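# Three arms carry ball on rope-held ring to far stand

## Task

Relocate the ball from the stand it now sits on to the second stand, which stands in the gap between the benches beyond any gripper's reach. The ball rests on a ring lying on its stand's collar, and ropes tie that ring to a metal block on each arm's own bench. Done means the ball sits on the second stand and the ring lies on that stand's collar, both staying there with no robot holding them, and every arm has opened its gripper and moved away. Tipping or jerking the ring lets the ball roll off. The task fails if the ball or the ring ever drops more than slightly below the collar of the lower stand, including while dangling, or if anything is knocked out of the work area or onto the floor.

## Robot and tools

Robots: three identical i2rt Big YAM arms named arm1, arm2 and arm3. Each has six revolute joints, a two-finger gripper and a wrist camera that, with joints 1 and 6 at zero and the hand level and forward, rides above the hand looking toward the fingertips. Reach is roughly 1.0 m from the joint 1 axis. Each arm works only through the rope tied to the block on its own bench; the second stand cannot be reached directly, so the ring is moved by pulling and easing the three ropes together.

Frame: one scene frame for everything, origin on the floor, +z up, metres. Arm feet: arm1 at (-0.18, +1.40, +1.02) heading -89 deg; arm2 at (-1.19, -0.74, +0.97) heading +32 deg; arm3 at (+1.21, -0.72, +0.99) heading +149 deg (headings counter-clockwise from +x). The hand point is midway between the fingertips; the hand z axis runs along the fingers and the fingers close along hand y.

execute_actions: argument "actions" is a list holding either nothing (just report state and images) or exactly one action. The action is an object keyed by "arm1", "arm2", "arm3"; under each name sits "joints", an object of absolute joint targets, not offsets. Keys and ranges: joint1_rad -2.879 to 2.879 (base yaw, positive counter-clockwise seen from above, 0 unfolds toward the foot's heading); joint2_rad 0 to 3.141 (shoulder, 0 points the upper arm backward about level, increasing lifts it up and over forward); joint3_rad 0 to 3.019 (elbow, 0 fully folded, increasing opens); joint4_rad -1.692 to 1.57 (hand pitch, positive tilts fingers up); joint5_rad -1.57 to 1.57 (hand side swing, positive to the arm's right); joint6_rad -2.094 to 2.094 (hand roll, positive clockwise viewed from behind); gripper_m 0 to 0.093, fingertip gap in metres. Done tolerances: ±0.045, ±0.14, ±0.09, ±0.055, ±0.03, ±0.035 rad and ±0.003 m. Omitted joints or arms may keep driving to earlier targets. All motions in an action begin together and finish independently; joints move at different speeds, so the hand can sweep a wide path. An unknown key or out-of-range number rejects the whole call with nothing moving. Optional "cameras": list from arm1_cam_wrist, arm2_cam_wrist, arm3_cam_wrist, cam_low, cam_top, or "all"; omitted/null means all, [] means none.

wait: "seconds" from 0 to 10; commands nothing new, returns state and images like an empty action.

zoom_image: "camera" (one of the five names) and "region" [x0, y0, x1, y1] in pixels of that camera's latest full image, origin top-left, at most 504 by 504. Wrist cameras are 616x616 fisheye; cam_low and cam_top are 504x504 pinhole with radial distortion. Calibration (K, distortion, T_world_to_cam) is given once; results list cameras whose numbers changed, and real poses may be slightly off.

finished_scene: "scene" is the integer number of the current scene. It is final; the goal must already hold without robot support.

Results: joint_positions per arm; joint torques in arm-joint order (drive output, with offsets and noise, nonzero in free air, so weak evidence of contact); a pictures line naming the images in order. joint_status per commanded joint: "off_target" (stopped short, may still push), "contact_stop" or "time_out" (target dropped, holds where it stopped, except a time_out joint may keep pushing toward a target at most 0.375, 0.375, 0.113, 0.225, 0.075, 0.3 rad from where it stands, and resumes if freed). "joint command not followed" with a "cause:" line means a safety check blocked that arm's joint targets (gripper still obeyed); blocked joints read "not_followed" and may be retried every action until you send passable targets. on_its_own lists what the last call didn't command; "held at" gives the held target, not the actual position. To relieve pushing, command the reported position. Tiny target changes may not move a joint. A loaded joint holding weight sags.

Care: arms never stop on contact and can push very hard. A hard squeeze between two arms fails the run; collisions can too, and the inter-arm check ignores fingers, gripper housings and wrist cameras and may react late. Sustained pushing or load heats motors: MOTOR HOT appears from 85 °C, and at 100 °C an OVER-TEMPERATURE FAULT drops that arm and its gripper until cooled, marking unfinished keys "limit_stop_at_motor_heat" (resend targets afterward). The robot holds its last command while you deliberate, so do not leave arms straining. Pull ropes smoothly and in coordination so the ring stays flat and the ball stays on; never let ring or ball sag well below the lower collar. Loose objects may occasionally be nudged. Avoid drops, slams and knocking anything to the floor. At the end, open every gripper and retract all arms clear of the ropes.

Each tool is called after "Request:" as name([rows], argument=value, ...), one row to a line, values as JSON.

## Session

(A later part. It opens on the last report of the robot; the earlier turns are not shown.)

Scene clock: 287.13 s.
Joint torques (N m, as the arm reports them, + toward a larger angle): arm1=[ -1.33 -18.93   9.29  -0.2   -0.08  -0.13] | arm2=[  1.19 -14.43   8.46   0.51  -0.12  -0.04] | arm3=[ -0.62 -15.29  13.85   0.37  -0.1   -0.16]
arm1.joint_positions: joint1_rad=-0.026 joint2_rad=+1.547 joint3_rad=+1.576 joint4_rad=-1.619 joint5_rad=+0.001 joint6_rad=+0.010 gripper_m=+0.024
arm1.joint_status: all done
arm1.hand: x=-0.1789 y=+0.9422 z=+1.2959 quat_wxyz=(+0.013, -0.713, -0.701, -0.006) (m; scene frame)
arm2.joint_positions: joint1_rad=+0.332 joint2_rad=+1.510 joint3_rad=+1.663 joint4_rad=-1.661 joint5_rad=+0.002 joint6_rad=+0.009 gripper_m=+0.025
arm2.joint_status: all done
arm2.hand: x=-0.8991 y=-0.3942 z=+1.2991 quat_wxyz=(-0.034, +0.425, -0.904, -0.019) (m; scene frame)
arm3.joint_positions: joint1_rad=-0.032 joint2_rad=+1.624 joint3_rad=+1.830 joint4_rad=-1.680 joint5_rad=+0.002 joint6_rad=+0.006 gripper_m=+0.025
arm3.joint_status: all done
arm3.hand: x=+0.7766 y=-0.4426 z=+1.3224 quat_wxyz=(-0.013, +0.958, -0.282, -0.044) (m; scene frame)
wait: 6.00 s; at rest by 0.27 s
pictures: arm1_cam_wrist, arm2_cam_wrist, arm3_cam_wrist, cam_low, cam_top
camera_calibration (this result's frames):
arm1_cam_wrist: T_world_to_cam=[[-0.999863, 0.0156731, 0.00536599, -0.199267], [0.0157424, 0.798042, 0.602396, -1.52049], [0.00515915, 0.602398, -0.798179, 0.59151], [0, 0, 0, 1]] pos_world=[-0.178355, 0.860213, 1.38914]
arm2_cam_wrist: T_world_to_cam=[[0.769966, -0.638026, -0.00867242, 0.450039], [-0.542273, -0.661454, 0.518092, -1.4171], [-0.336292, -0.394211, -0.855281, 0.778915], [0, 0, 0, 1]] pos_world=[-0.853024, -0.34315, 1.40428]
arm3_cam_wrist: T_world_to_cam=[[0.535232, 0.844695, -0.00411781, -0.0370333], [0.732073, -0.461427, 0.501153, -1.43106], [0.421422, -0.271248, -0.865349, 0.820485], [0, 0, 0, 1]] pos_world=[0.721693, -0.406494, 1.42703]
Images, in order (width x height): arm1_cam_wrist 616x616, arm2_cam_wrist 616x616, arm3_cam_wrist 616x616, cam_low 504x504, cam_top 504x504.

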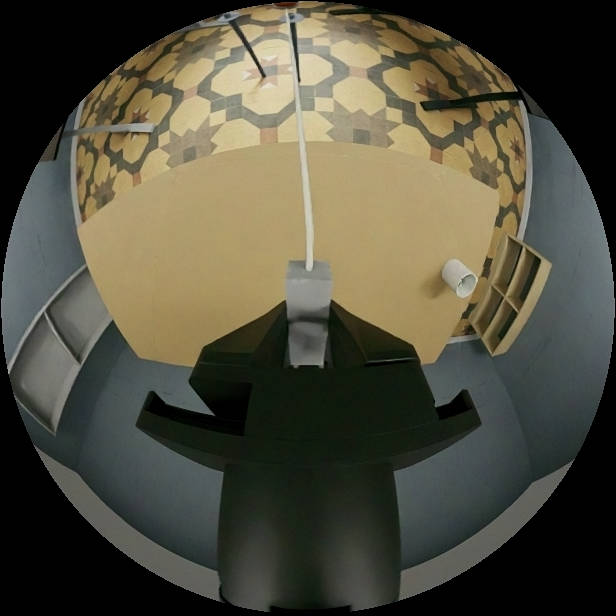

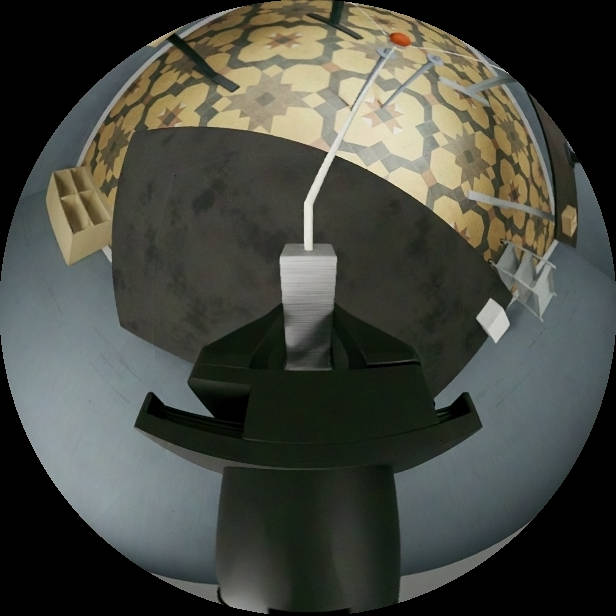

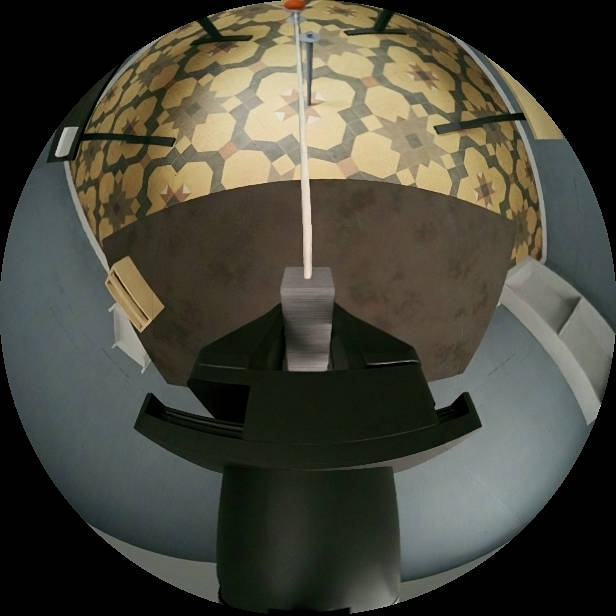

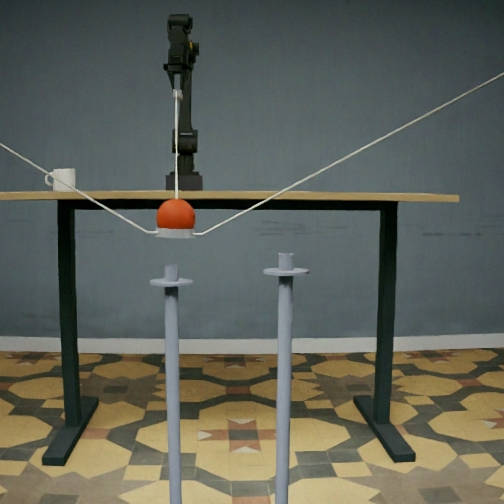

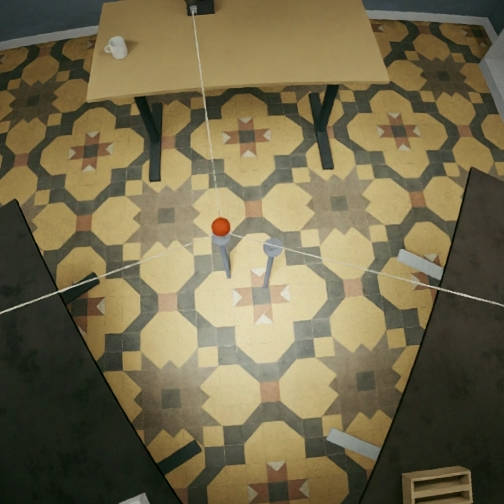

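Request:
execute_actions([
  {"arm1":{"joints":{"joint3_rad":1.52,"joint4_rad":-1.55}},"arm2":{"joints":{"joint3_rad":1.61,"joint4_rad":-1.595}},"arm3":{"joints":{"joint3_rad":1.76,"joint4_rad":-1.6}}},
], cameras=[])

Request:
wait(seconds=5)

Request:
zoom_image(camera="cam_top", region=[170,190,300,290])

Scene clock: 298.90 s.
Joint torques (N m, as the arm reports them, + toward a larger angle): arm1=[ -1.31 -18.29   9.57   0.94  -0.09  -0.14] | arm2=[  0.84 -15.24   8.79   1.58  -0.12  -0.06] | arm3=[ -0.68 -15.42   9.88   0.83  -0.11  -0.16]
arm1.joint_positions: joint1_rad=-0.026 joint2_rad=+1.544 joint3_rad=+1.513 joint4_rad=-1.555 joint5_rad=+0.001 joint6_rad=+0.010 gripper_m=+0.024
arm1.joint_status: all done
arm1.hand: x=-0.1791 y=+0.9427 z=+1.2730 quat_wxyz=(+0.012, -0.713, -0.701, -0.005) (m; scene frame)
arm2.joint_positions: joint1_rad=+0.332 joint2_rad=+1.505 joint3_rad=+1.605 joint4_rad=-1.605 joint5_rad=+0.002 joint6_rad=+0.009 gripper_m=+0.025
arm2.joint_status: all done
arm2.hand: x=-0.8981 y=-0.3927 z=+1.2793 quat_wxyz=(-0.035, +0.425, -0.904, -0.020) (m; scene frame)
arm3.joint_positions: joint1_rad=-0.032 joint2_rad=+1.623 joint3_rad=+1.749 joint4_rad=-1.604 joint5_rad=+0.002 joint6_rad=+0.006 gripper_m=+0.025
arm3.joint_status: all done
arm3.hand: x=+0.7733 y=-0.4406 z=+1.2921 quat_wxyz=(-0.013, +0.958, -0.282, -0.043) (m; scene frame)
pictures: none
No camera images: the call's "cameras" was empty. Leave "cameras" out to get every camera's image.

Scene clock: 303.90 s.
Joint torques (N m, as the arm reports them, + toward a larger angle): arm1=[ -1.32 -18.55   9.56   0.92  -0.08  -0.13] | arm2=[  1.18 -14.     8.82   1.59  -0.14  -0.04] | arm3=[ -0.63 -15.52   9.78   0.85  -0.1   -0.16]
arm1.joint_positions: joint1_rad=-0.026 joint2_rad=+1.544 joint3_rad=+1.513 joint4_rad=-1.555 joint5_rad=+0.001 joint6_rad=+0.010 gripper_m=+0.024
arm1.joint_status: all done
arm1.hand: x=-0.1791 y=+0.9427 z=+1.2730 quat_wxyz=(+0.012, -0.713, -0.701, -0.005) (m; scene frame)
arm2.joint_positions: joint1_rad=+0.332 joint2_rad=+1.505 joint3_rad=+1.605 joint4_rad=-1.605 joint5_rad=+0.002 joint6_rad=+0.009 gripper_m=+0.025
arm2.joint_status: all done
arm2.hand: x=-0.8981 y=-0.3927 z=+1.2793 quat_wxyz=(-0.035, +0.425, -0.904, -0.020) (m; scene frame)
arm3.joint_positions: joint1_rad=-0.032 joint2_rad=+1.623 joint3_rad=+1.749 joint4_rad=-1.604 joint5_rad=+0.002 joint6_rad=+0.006 gripper_m=+0.025
arm3.joint_status: all done
arm3.hand: x=+0.7733 y=-0.4406 z=+1.2921 quat_wxyz=(-0.013, +0.958, -0.282, -0.043) (m; scene frame)
wait: 5.00 s; at rest by 0.27 s
pictures: arm1_cam_wrist, arm2_cam_wrist, arm3_cam_wrist, cam_low, cam_top
camera_calibration (this result's frames):
arm1_cam_wrist: T_world_to_cam=[[-0.999863, 0.0156604, 0.00533278, -0.199302], [0.01573, 0.800106, 0.599652, -1.50558], [0.00512403, 0.599654, -0.800243, 0.578168], [0, 0, 0, 1]] pos_world=[-0.178554, 0.861047, 1.36656]
arm2_cam_wrist: T_world_to_cam=[[0.769968, -0.638024, -0.00870297, 0.450082], [-0.54341, -0.662815, 0.515153, -1.4031], [-0.334448, -0.391922, -0.857054, 0.767737], [0, 0, 0, 1]] pos_world=[-0.852241, -0.341943, 1.38472]
arm3_cam_wrist: T_world_to_cam=[[0.535243, 0.844688, -0.00412457, -0.0371471], [0.730456, -0.460396, 0.504451, -1.41513], [0.424204, -0.273017, -0.863431, 0.790833], [0, 0, 0, 1]] pos_world=[0.718098, -0.404232, 1.39654]
Images, in order (width x height): arm1_cam_wrist 616x616, arm2_cam_wrist 616x616, arm3_cam_wrist 616x616, cam_low 504x504, cam_top 504x504.

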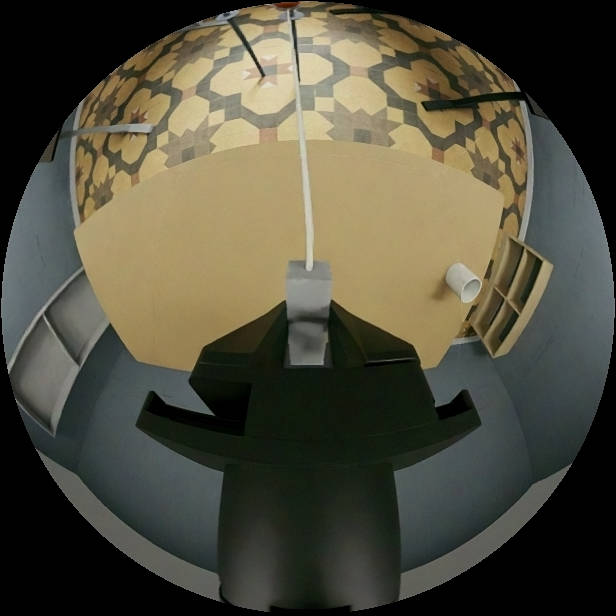

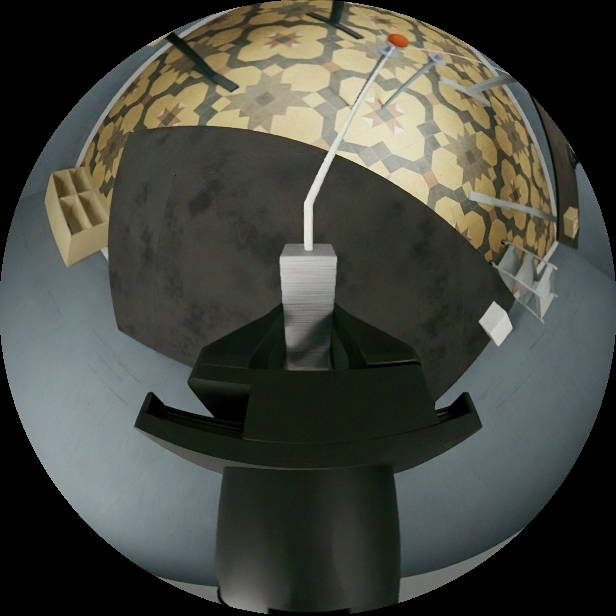

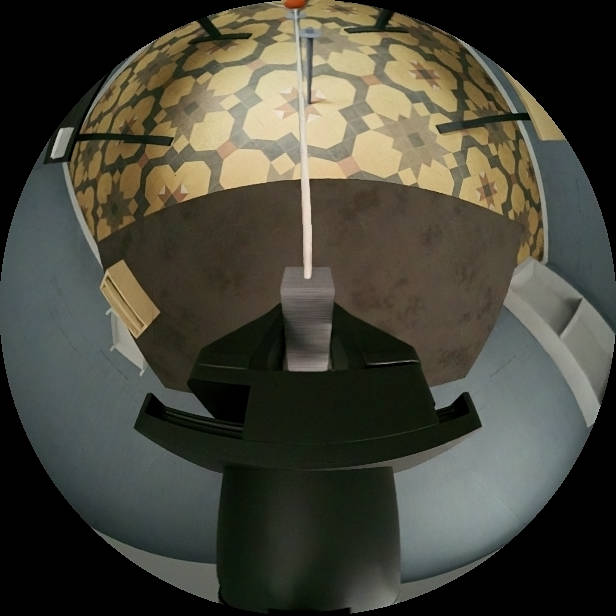

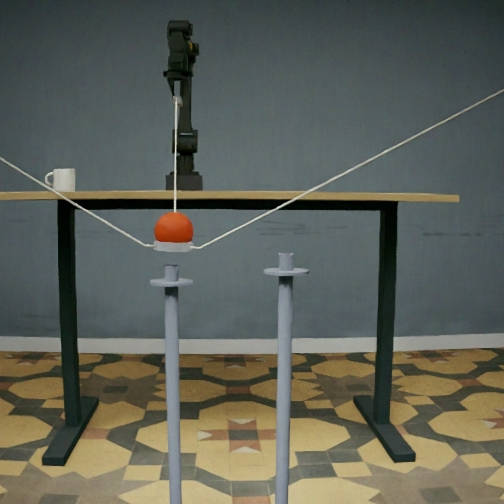

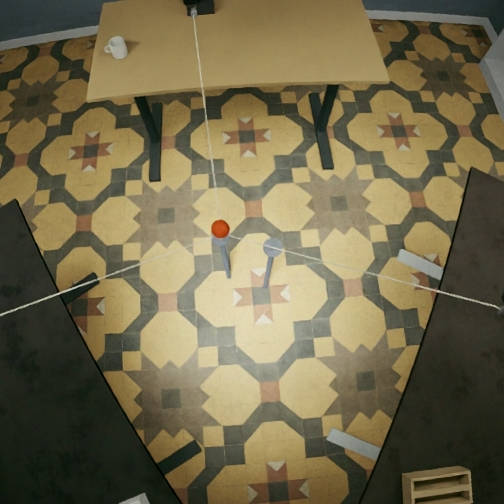

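Region (170, 190, 300, 290) of cam_top's 504x504 image, scaled by 3.877, with more detail than that image has; it fills the top 388 rows of this view, and the rest is white.

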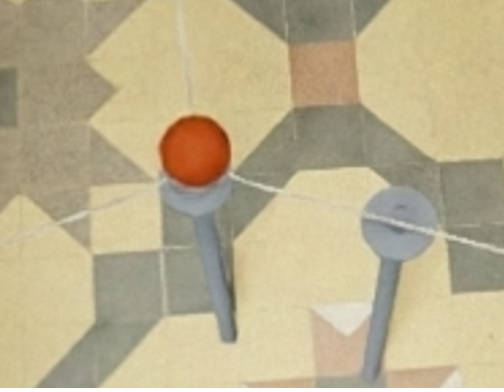

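Request:
execute_actions([
  {"arm1":{"joints":{"joint3_rad":1.46,"joint4_rad":-1.49}},"arm2":{"joints":{"joint3_rad":1.555,"joint4_rad":-1.54}},"arm3":{"joints":{"joint3_rad":1.7,"joint4_rad":-1.535}}},
], cameras=[])

Request:
wait(seconds=5)

Request:
execute_actions([
  {"arm1":{"joints":{"joint3_rad":1.41,"joint4_rad":-1.44}},"arm2":{"joints":{"joint3_rad":1.505,"joint4_rad":-1.49}},"arm3":{"joints":{"joint3_rad":1.65,"joint4_rad":-1.485}}},
], cameras=["cam_low","cam_top"])

Scene clock: 314.10 s.
Joint torques (N m, as the arm reports them, + toward a larger angle): arm1=[ -1.36 -18.16   9.48   0.91  -0.08  -0.14] | arm2=[  0.83 -14.2    8.73   1.58  -0.13  -0.04] | arm3=[ -0.41 -15.49   9.62   0.85  -0.1   -0.14]
arm1.joint_positions: joint1_rad=-0.026 joint2_rad=+1.542 joint3_rad=+1.453 joint4_rad=-1.496 joint5_rad=+0.001 joint6_rad=+0.010 gripper_m=+0.024
arm1.joint_status: all done
arm1.hand: x=-0.1793 y=+0.9445 z=+1.2510 quat_wxyz=(+0.011, -0.713, -0.702, -0.004) (m; scene frame)
arm2.joint_positions: joint1_rad=+0.332 joint2_rad=+1.503 joint3_rad=+1.550 joint4_rad=-1.550 joint5_rad=+0.002 joint6_rad=+0.009 gripper_m=+0.025
arm2.joint_status: all done
arm2.hand: x=-0.8974 y=-0.3916 z=+1.2589 quat_wxyz=(-0.036, +0.425, -0.904, -0.020) (m; scene frame)
arm3.joint_positions: joint1_rad=-0.032 joint2_rad=+1.623 joint3_rad=+1.693 joint4_rad=-1.539 joint5_rad=+0.002 joint6_rad=+0.006 gripper_m=+0.025
arm3.joint_status: all done
arm3.hand: x=+0.7699 y=-0.4384 z=+1.2709 quat_wxyz=(-0.014, +0.958, -0.282, -0.047) (m; scene frame)
pictures: none
No camera images: the call's "cameras" was empty. Leave "cameras" out to get every camera's image.

Scene clock: 319.10 s.
Joint torques (N m, as the arm reports them, + toward a larger angle): arm1=[ -1.31 -18.27   9.52   0.93  -0.08  -0.13] | arm2=[  1.03 -14.1    8.85   1.65  -0.13  -0.04] | arm3=[ -0.6  -15.51   9.62   0.82  -0.12  -0.15]
arm1.joint_positions: joint1_rad=-0.026 joint2_rad=+1.542 joint3_rad=+1.453 joint4_rad=-1.496 joint5_rad=+0.001 joint6_rad=+0.010 gripper_m=+0.024
arm1.joint_status: all done
arm1.hand: x=-0.1793 y=+0.9445 z=+1.2510 quat_wxyz=(+0.011, -0.713, -0.702, -0.004) (m; scene frame)
arm2.joint_positions: joint1_rad=+0.332 joint2_rad=+1.503 joint3_rad=+1.550 joint4_rad=-1.550 joint5_rad=+0.002 joint6_rad=+0.009 gripper_m=+0.025
arm2.joint_status: all done
arm2.hand: x=-0.8974 y=-0.3916 z=+1.2589 quat_wxyz=(-0.036, +0.425, -0.904, -0.020) (m; scene frame)
arm3.joint_positions: joint1_rad=-0.032 joint2_rad=+1.623 joint3_rad=+1.693 joint4_rad=-1.539 joint5_rad=+0.002 joint6_rad=+0.006 gripper_m=+0.025
arm3.joint_status: all done
arm3.hand: x=+0.7699 y=-0.4384 z=+1.2709 quat_wxyz=(-0.014, +0.958, -0.282, -0.047) (m; scene frame)
wait: 5.00 s; at rest by 0.27 s
pictures: arm1_cam_wrist, arm2_cam_wrist, arm3_cam_wrist, cam_low, cam_top
camera_calibration (this result's frames):
arm1_cam_wrist: T_world_to_cam=[[-0.999863, 0.0156533, 0.00531434, -0.199371], [0.015723, 0.801248, 0.598125, -1.49297], [0.00510454, 0.598127, -0.801385, 0.562388], [0, 0, 0, 1]] pos_world=[-0.17874, 0.86298, 1.34473]
arm2_cam_wrist: T_world_to_cam=[[0.769968, -0.638023, -0.00871316, 0.450091], [-0.543788, -0.663267, 0.514171, -1.39073], [-0.333832, -0.391157, -0.857643, 0.752565], [0, 0, 0, 1]] pos_world=[-0.85159, -0.340887, 1.36443]
arm3_cam_wrist: T_world_to_cam=[[0.535219, 0.844704, -0.00410962, -0.037221], [0.733999, -0.462656, 0.497187, -1.39537], [0.418074, -0.26912, -0.867634, 0.786282], [0, 0, 0, 1]] pos_world=[0.7154, -0.402532, 1.37581]
Images, in order (width x height): arm1_cam_wrist 616x616, arm2_cam_wrist 616x616, arm3_cam_wrist 616x616, cam_low 504x504, cam_top 504x504.

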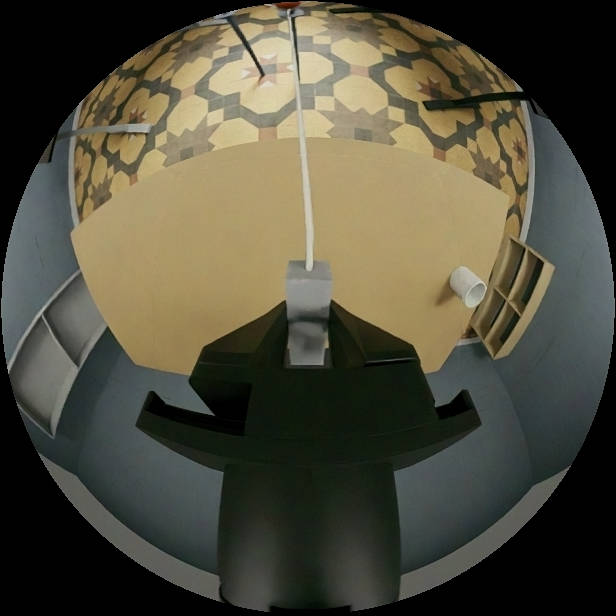

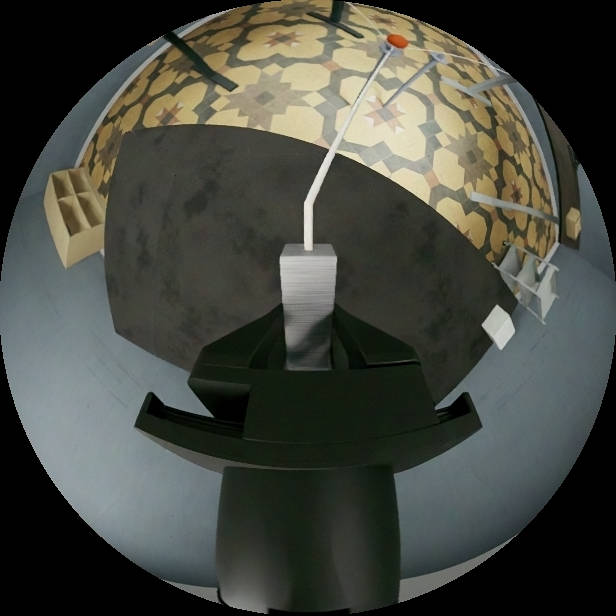

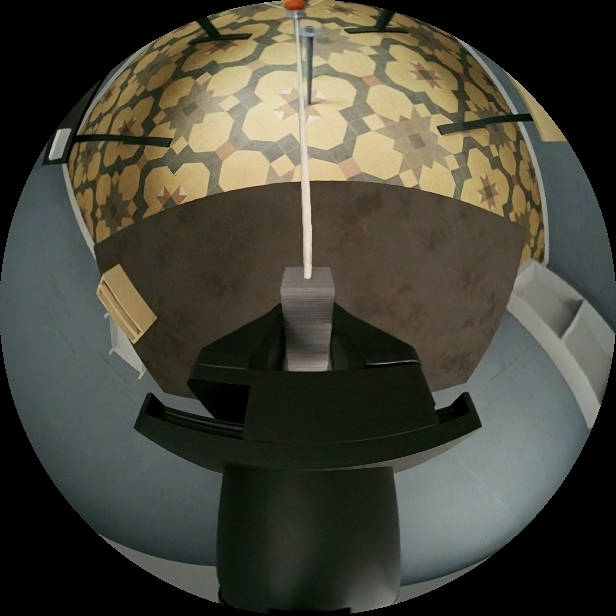

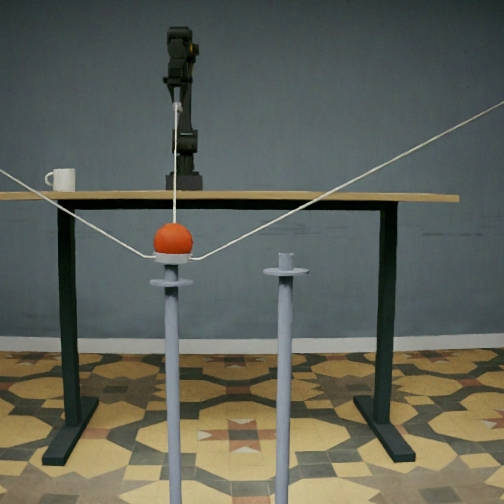

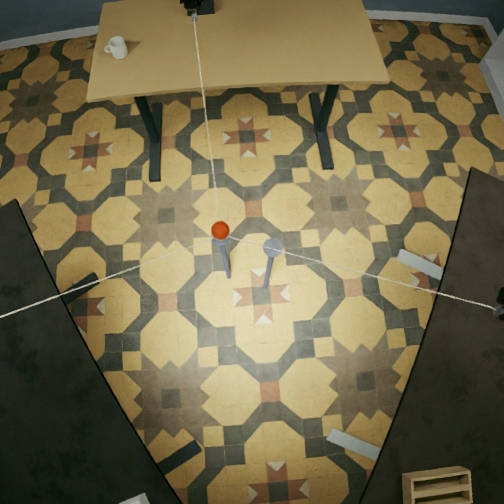

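Scene clock: 319.87 s.
Joint torques (N m, as the arm reports them, + toward a larger angle): arm1=[ -1.34 -18.25   9.4    1.13  -0.09  -0.13] | arm2=[  1.1  -14.85   9.07   1.55  -0.14  -0.02] | arm3=[ -0.57 -15.68   9.57   1.06  -0.11  -0.13]
arm1.joint_positions: joint1_rad=-0.026 joint2_rad=+1.541 joint3_rad=+1.404 joint4_rad=-1.449 joint5_rad=+0.001 joint6_rad=+0.010 gripper_m=+0.024
arm1.joint_status: all done
arm1.hand: x=-0.1794 y=+0.9475 z=+1.2327 quat_wxyz=(+0.012, -0.713, -0.701, -0.005) (m; scene frame)
arm2.joint_positions: joint1_rad=+0.332 joint2_rad=+1.502 joint3_rad=+1.501 joint4_rad=-1.504 joint5_rad=+0.002 joint6_rad=+0.009 gripper_m=+0.025
arm2.joint_status: all done
arm2.hand: x=-0.8975 y=-0.3915 z=+1.2410 quat_wxyz=(-0.035, +0.425, -0.904, -0.020) (m; scene frame)
arm3.joint_positions: joint1_rad=-0.032 joint2_rad=+1.623 joint3_rad=+1.643 joint4_rad=-1.494 joint5_rad=+0.002 joint6_rad=+0.006 gripper_m=+0.025
arm3.joint_status: all done
arm3.hand: x=+0.7701 y=-0.4386 z=+1.2520 quat_wxyz=(-0.013, +0.958, -0.282, -0.045) (m; scene frame)
pictures: cam_low, cam_top
Images, in order (width x height): cam_low 504x504, cam_top 504x504.

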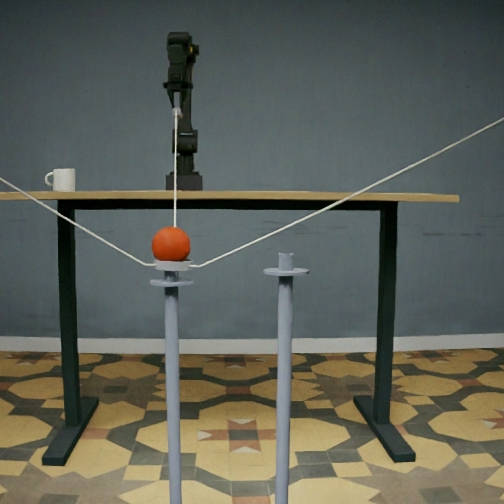

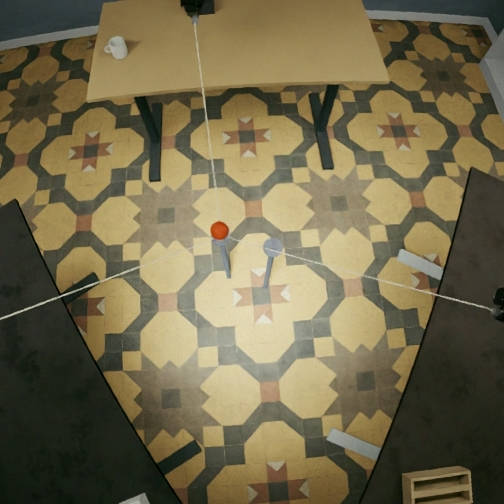

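Request:
execute_actions([
  {"arm1":{"joints":{"joint2_rad":1.64,"joint4_rad":-1.35}},"arm2":{"joints":{"joint2_rad":1.6,"joint4_rad":-1.4}},"arm3":{"joints":{"joint2_rad":1.7,"joint4_rad":-1.42}}},
], cameras=["cam_low"])

Request:
execute_actions([
  {"arm1":{"joints":{"joint2_rad":2.08,"joint3_rad":1.54,"joint4_rad":-0.99}},"arm2":{"joints":{"joint1_rad":0.0,"joint2_rad":1.95,"joint3_rad":1.39,"joint4_rad":-0.93}},"arm3":{"joints":{"joint1_rad":0.02,"joint2_rad":2.0,"joint3_rad":1.475,"joint4_rad":-0.96}}},
], cameras=["cam_low","cam_top"])

Scene clock: 330.67 s.
Joint torques (N m, as the arm reports them, + toward a larger angle): arm1=[ -1.35 -18.53   9.52   1.19  -0.08  -0.13] | arm2=[  0.88 -14.53   8.51   1.87  -0.12  -0.04] | arm3=[ -0.59 -15.83   9.39   1.16  -0.11  -0.13]
arm1.joint_positions: joint1_rad=-0.026 joint2_rad=+1.658 joint3_rad=+1.400 joint4_rad=-1.363 joint5_rad=+0.001 joint6_rad=+0.010 gripper_m=+0.024
arm1.joint_status: all done
arm1.hand: x=-0.1801 y=+0.9215 z=+1.1783 quat_wxyz=(+0.024, -0.712, -0.701, -0.017) (m; scene frame)
arm2.joint_positions: joint1_rad=+0.332 joint2_rad=+1.612 joint3_rad=+1.501 joint4_rad=-1.418 joint5_rad=+0.002 joint6_rad=+0.009 gripper_m=+0.025
arm2.joint_status: all done
arm2.hand: x=-0.8762 y=-0.3646 z=+1.1922 quat_wxyz=(-0.024, +0.425, -0.905, -0.015) (m; scene frame)
arm3.joint_positions: joint1_rad=-0.032 joint2_rad=+1.715 joint3_rad=+1.643 joint4_rad=-1.434 joint5_rad=+0.002 joint6_rad=+0.006 gripper_m=+0.025
arm3.joint_status: all done
arm3.hand: x=+0.7489 y=-0.4251 z=+1.2065 quat_wxyz=(-0.009, +0.959, -0.282, -0.029) (m; scene frame)
pictures: cam_low
Images, in order (width x height): cam_low 504x504.

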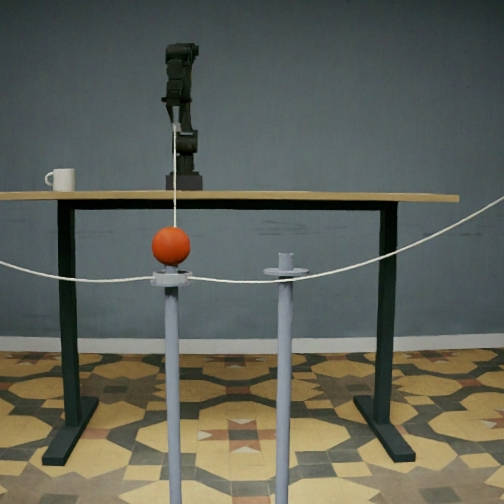

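Scene clock: 332.03 s.
Joint torques (N m, as the arm reports them, + toward a larger angle): arm1=[ -1.5  -25.51   9.77   1.27  -0.07  -0.14] | arm2=[  1.2  -18.87   7.99   1.86  -0.07  -0.03] | arm3=[ -1.13 -18.95   8.13   1.17  -0.11  -0.16]
arm1.joint_positions: joint1_rad=-0.026 joint2_rad=+2.115 joint3_rad=+1.510 joint4_rad=-1.004 joint5_rad=+0.000 joint6_rad=+0.010 gripper_m=+0.024
arm1.joint_status: all done
arm1.hand: x=-0.1824 y=+0.8217 z=+0.9751 quat_wxyz=(+0.020, -0.712, -0.701, -0.013) (m; scene frame)
arm2.joint_positions: joint1_rad=+0.003 joint2_rad=+1.979 joint3_rad=+1.379 joint4_rad=-0.947 joint5_rad=+0.000 joint6_rad=+0.008 gripper_m=+0.025
arm2.joint_status: all done
arm2.hand: x=-0.7176 y=-0.4504 z=+0.9628 quat_wxyz=(-0.015, +0.272, -0.962, -0.011) (m; scene frame)
arm3.joint_positions: joint1_rad=+0.022 joint2_rad=+2.021 joint3_rad=+1.467 joint4_rad=-0.974 joint5_rad=+0.002 joint6_rad=+0.006 gripper_m=+0.025
arm3.joint_status: all done
arm3.hand: x=+0.6973 y=-0.4297 z=+0.9790 quat_wxyz=(-0.005, +0.966, -0.257, -0.019) (m; scene frame)
pictures: cam_low, cam_top
Images, in order (width x height): cam_low 504x504, cam_top 504x504.

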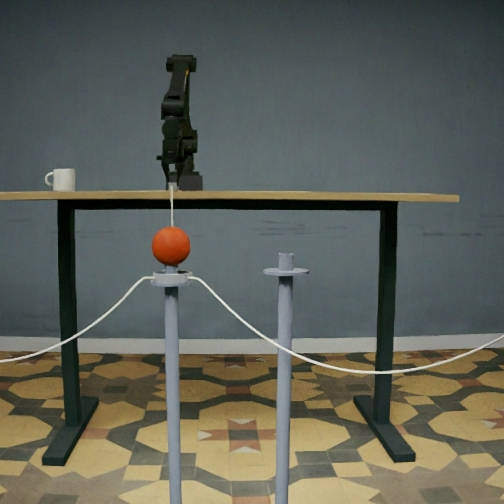

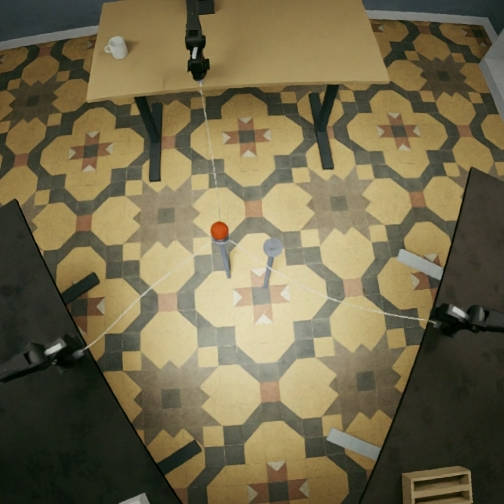

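Request:
execute_actions([
  {"arm1":{"joints":{"gripper_m":0.09}},"arm2":{"joints":{"joint2_rad":1.98,"gripper_m":0.09}},"arm3":{"joints":{"joint2_rad":2.03,"gripper_m":0.09}}},
], cameras=[])

Request:
execute_actions([
  {"arm1":{"joints":{"joint2_rad":1.5}},"arm2":{"joints":{"joint2_rad":1.4}},"arm3":{"joints":{"joint2_rad":1.45}}},
], cameras=["cam_top"])

Request:
finished_scene(scene=1)

Scene clock: 340.20 s.
Joint torques (N m, as the arm reports them, + toward a larger angle): arm1=[ -1.4  -25.57   9.73   1.27  -0.08  -0.14] | arm2=[  1.29 -17.07   7.88   1.86  -0.07  -0.04] | arm3=[ -1.06 -16.88   8.04   1.12  -0.11  -0.15]
arm1.joint_positions: joint1_rad=-0.026 joint2_rad=+2.115 joint3_rad=+1.510 joint4_rad=-1.004 joint5_rad=+0.000 joint6_rad=+0.010 gripper_m=+0.090
arm1.joint_status: all done
arm1.hand: x=-0.1824 y=+0.8216 z=+0.9753 quat_wxyz=(+0.019, -0.712, -0.701, -0.013) (m; scene frame)
arm2.joint_positions: joint1_rad=+0.003 joint2_rad=+1.979 joint3_rad=+1.379 joint4_rad=-0.947 joint5_rad=+0.000 joint6_rad=+0.008 gripper_m=+0.090
arm2.joint_status: all done
arm2.hand: x=-0.7176 y=-0.4504 z=+0.9628 quat_wxyz=(-0.015, +0.272, -0.962, -0.011) (m; scene frame)
arm3.joint_positions: joint1_rad=+0.022 joint2_rad=+2.021 joint3_rad=+1.467 joint4_rad=-0.974 joint5_rad=+0.002 joint6_rad=+0.006 gripper_m=+0.090
arm3.joint_status: all done
arm3.hand: x=+0.6973 y=-0.4297 z=+0.9790 quat_wxyz=(-0.005, +0.966, -0.257, -0.019) (m; scene frame)
pictures: none
No camera images: the call's "cameras" was empty. Leave "cameras" out to get every camera's image.

Scene clock: 341.73 s.
Joint torques (N m, as the arm reports them, + toward a larger angle): arm1=[ -1.33 -15.5   12.31   2.31  -0.07  -0.14] | arm2=[  1.18 -11.29  10.23   2.69  -0.06  -0.03] | arm3=[ -0.82 -12.22  11.02   1.87  -0.11  -0.15]
arm1.joint_positions: joint1_rad=-0.026 joint2_rad=+1.497 joint3_rad=+1.510 joint4_rad=-1.004 joint5_rad=+0.000 joint6_rad=+0.010 gripper_m=+0.090
arm1.joint_status: all done
arm1.hand: x=-0.1792 y=+0.8214 z=+1.3313 quat_wxyz=(-0.197, -0.683, -0.674, +0.202) (m; scene frame)
arm2.joint_positions: joint1_rad=+0.003 joint2_rad=+1.393 joint3_rad=+1.379 joint4_rad=-0.944 joint5_rad=+0.000 joint6_rad=+0.008 gripper_m=+0.090
arm2.joint_status: all done
arm2.hand: x=-0.7274 y=-0.4610 z=+1.2813 quat_wxyz=(-0.293, +0.257, -0.916, -0.091) (m; scene frame)
arm3.joint_positions: joint1_rad=+0.022 joint2_rad=+1.451 joint3_rad=+1.459 joint4_rad=-0.971 joint5_rad=+0.002 joint6_rad=+0.006 gripper_m=+0.090
arm3.joint_status: all done
arm3.hand: x=+0.7111 y=-0.4371 z=+1.2998 quat_wxyz=(-0.075, +0.923, -0.245, -0.288) (m; scene frame)
pictures: cam_top
Images, in order (width x height): cam_top 504x504.

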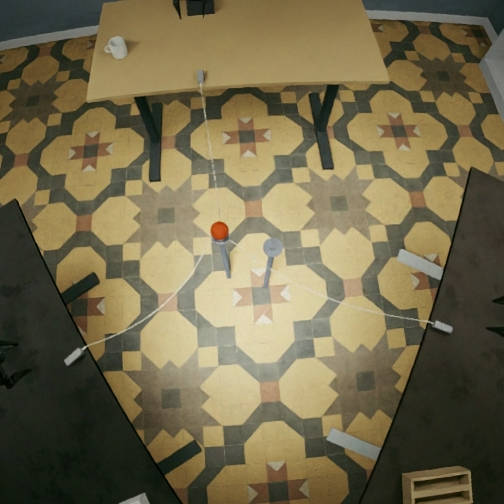

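The scene is finished: the task was done.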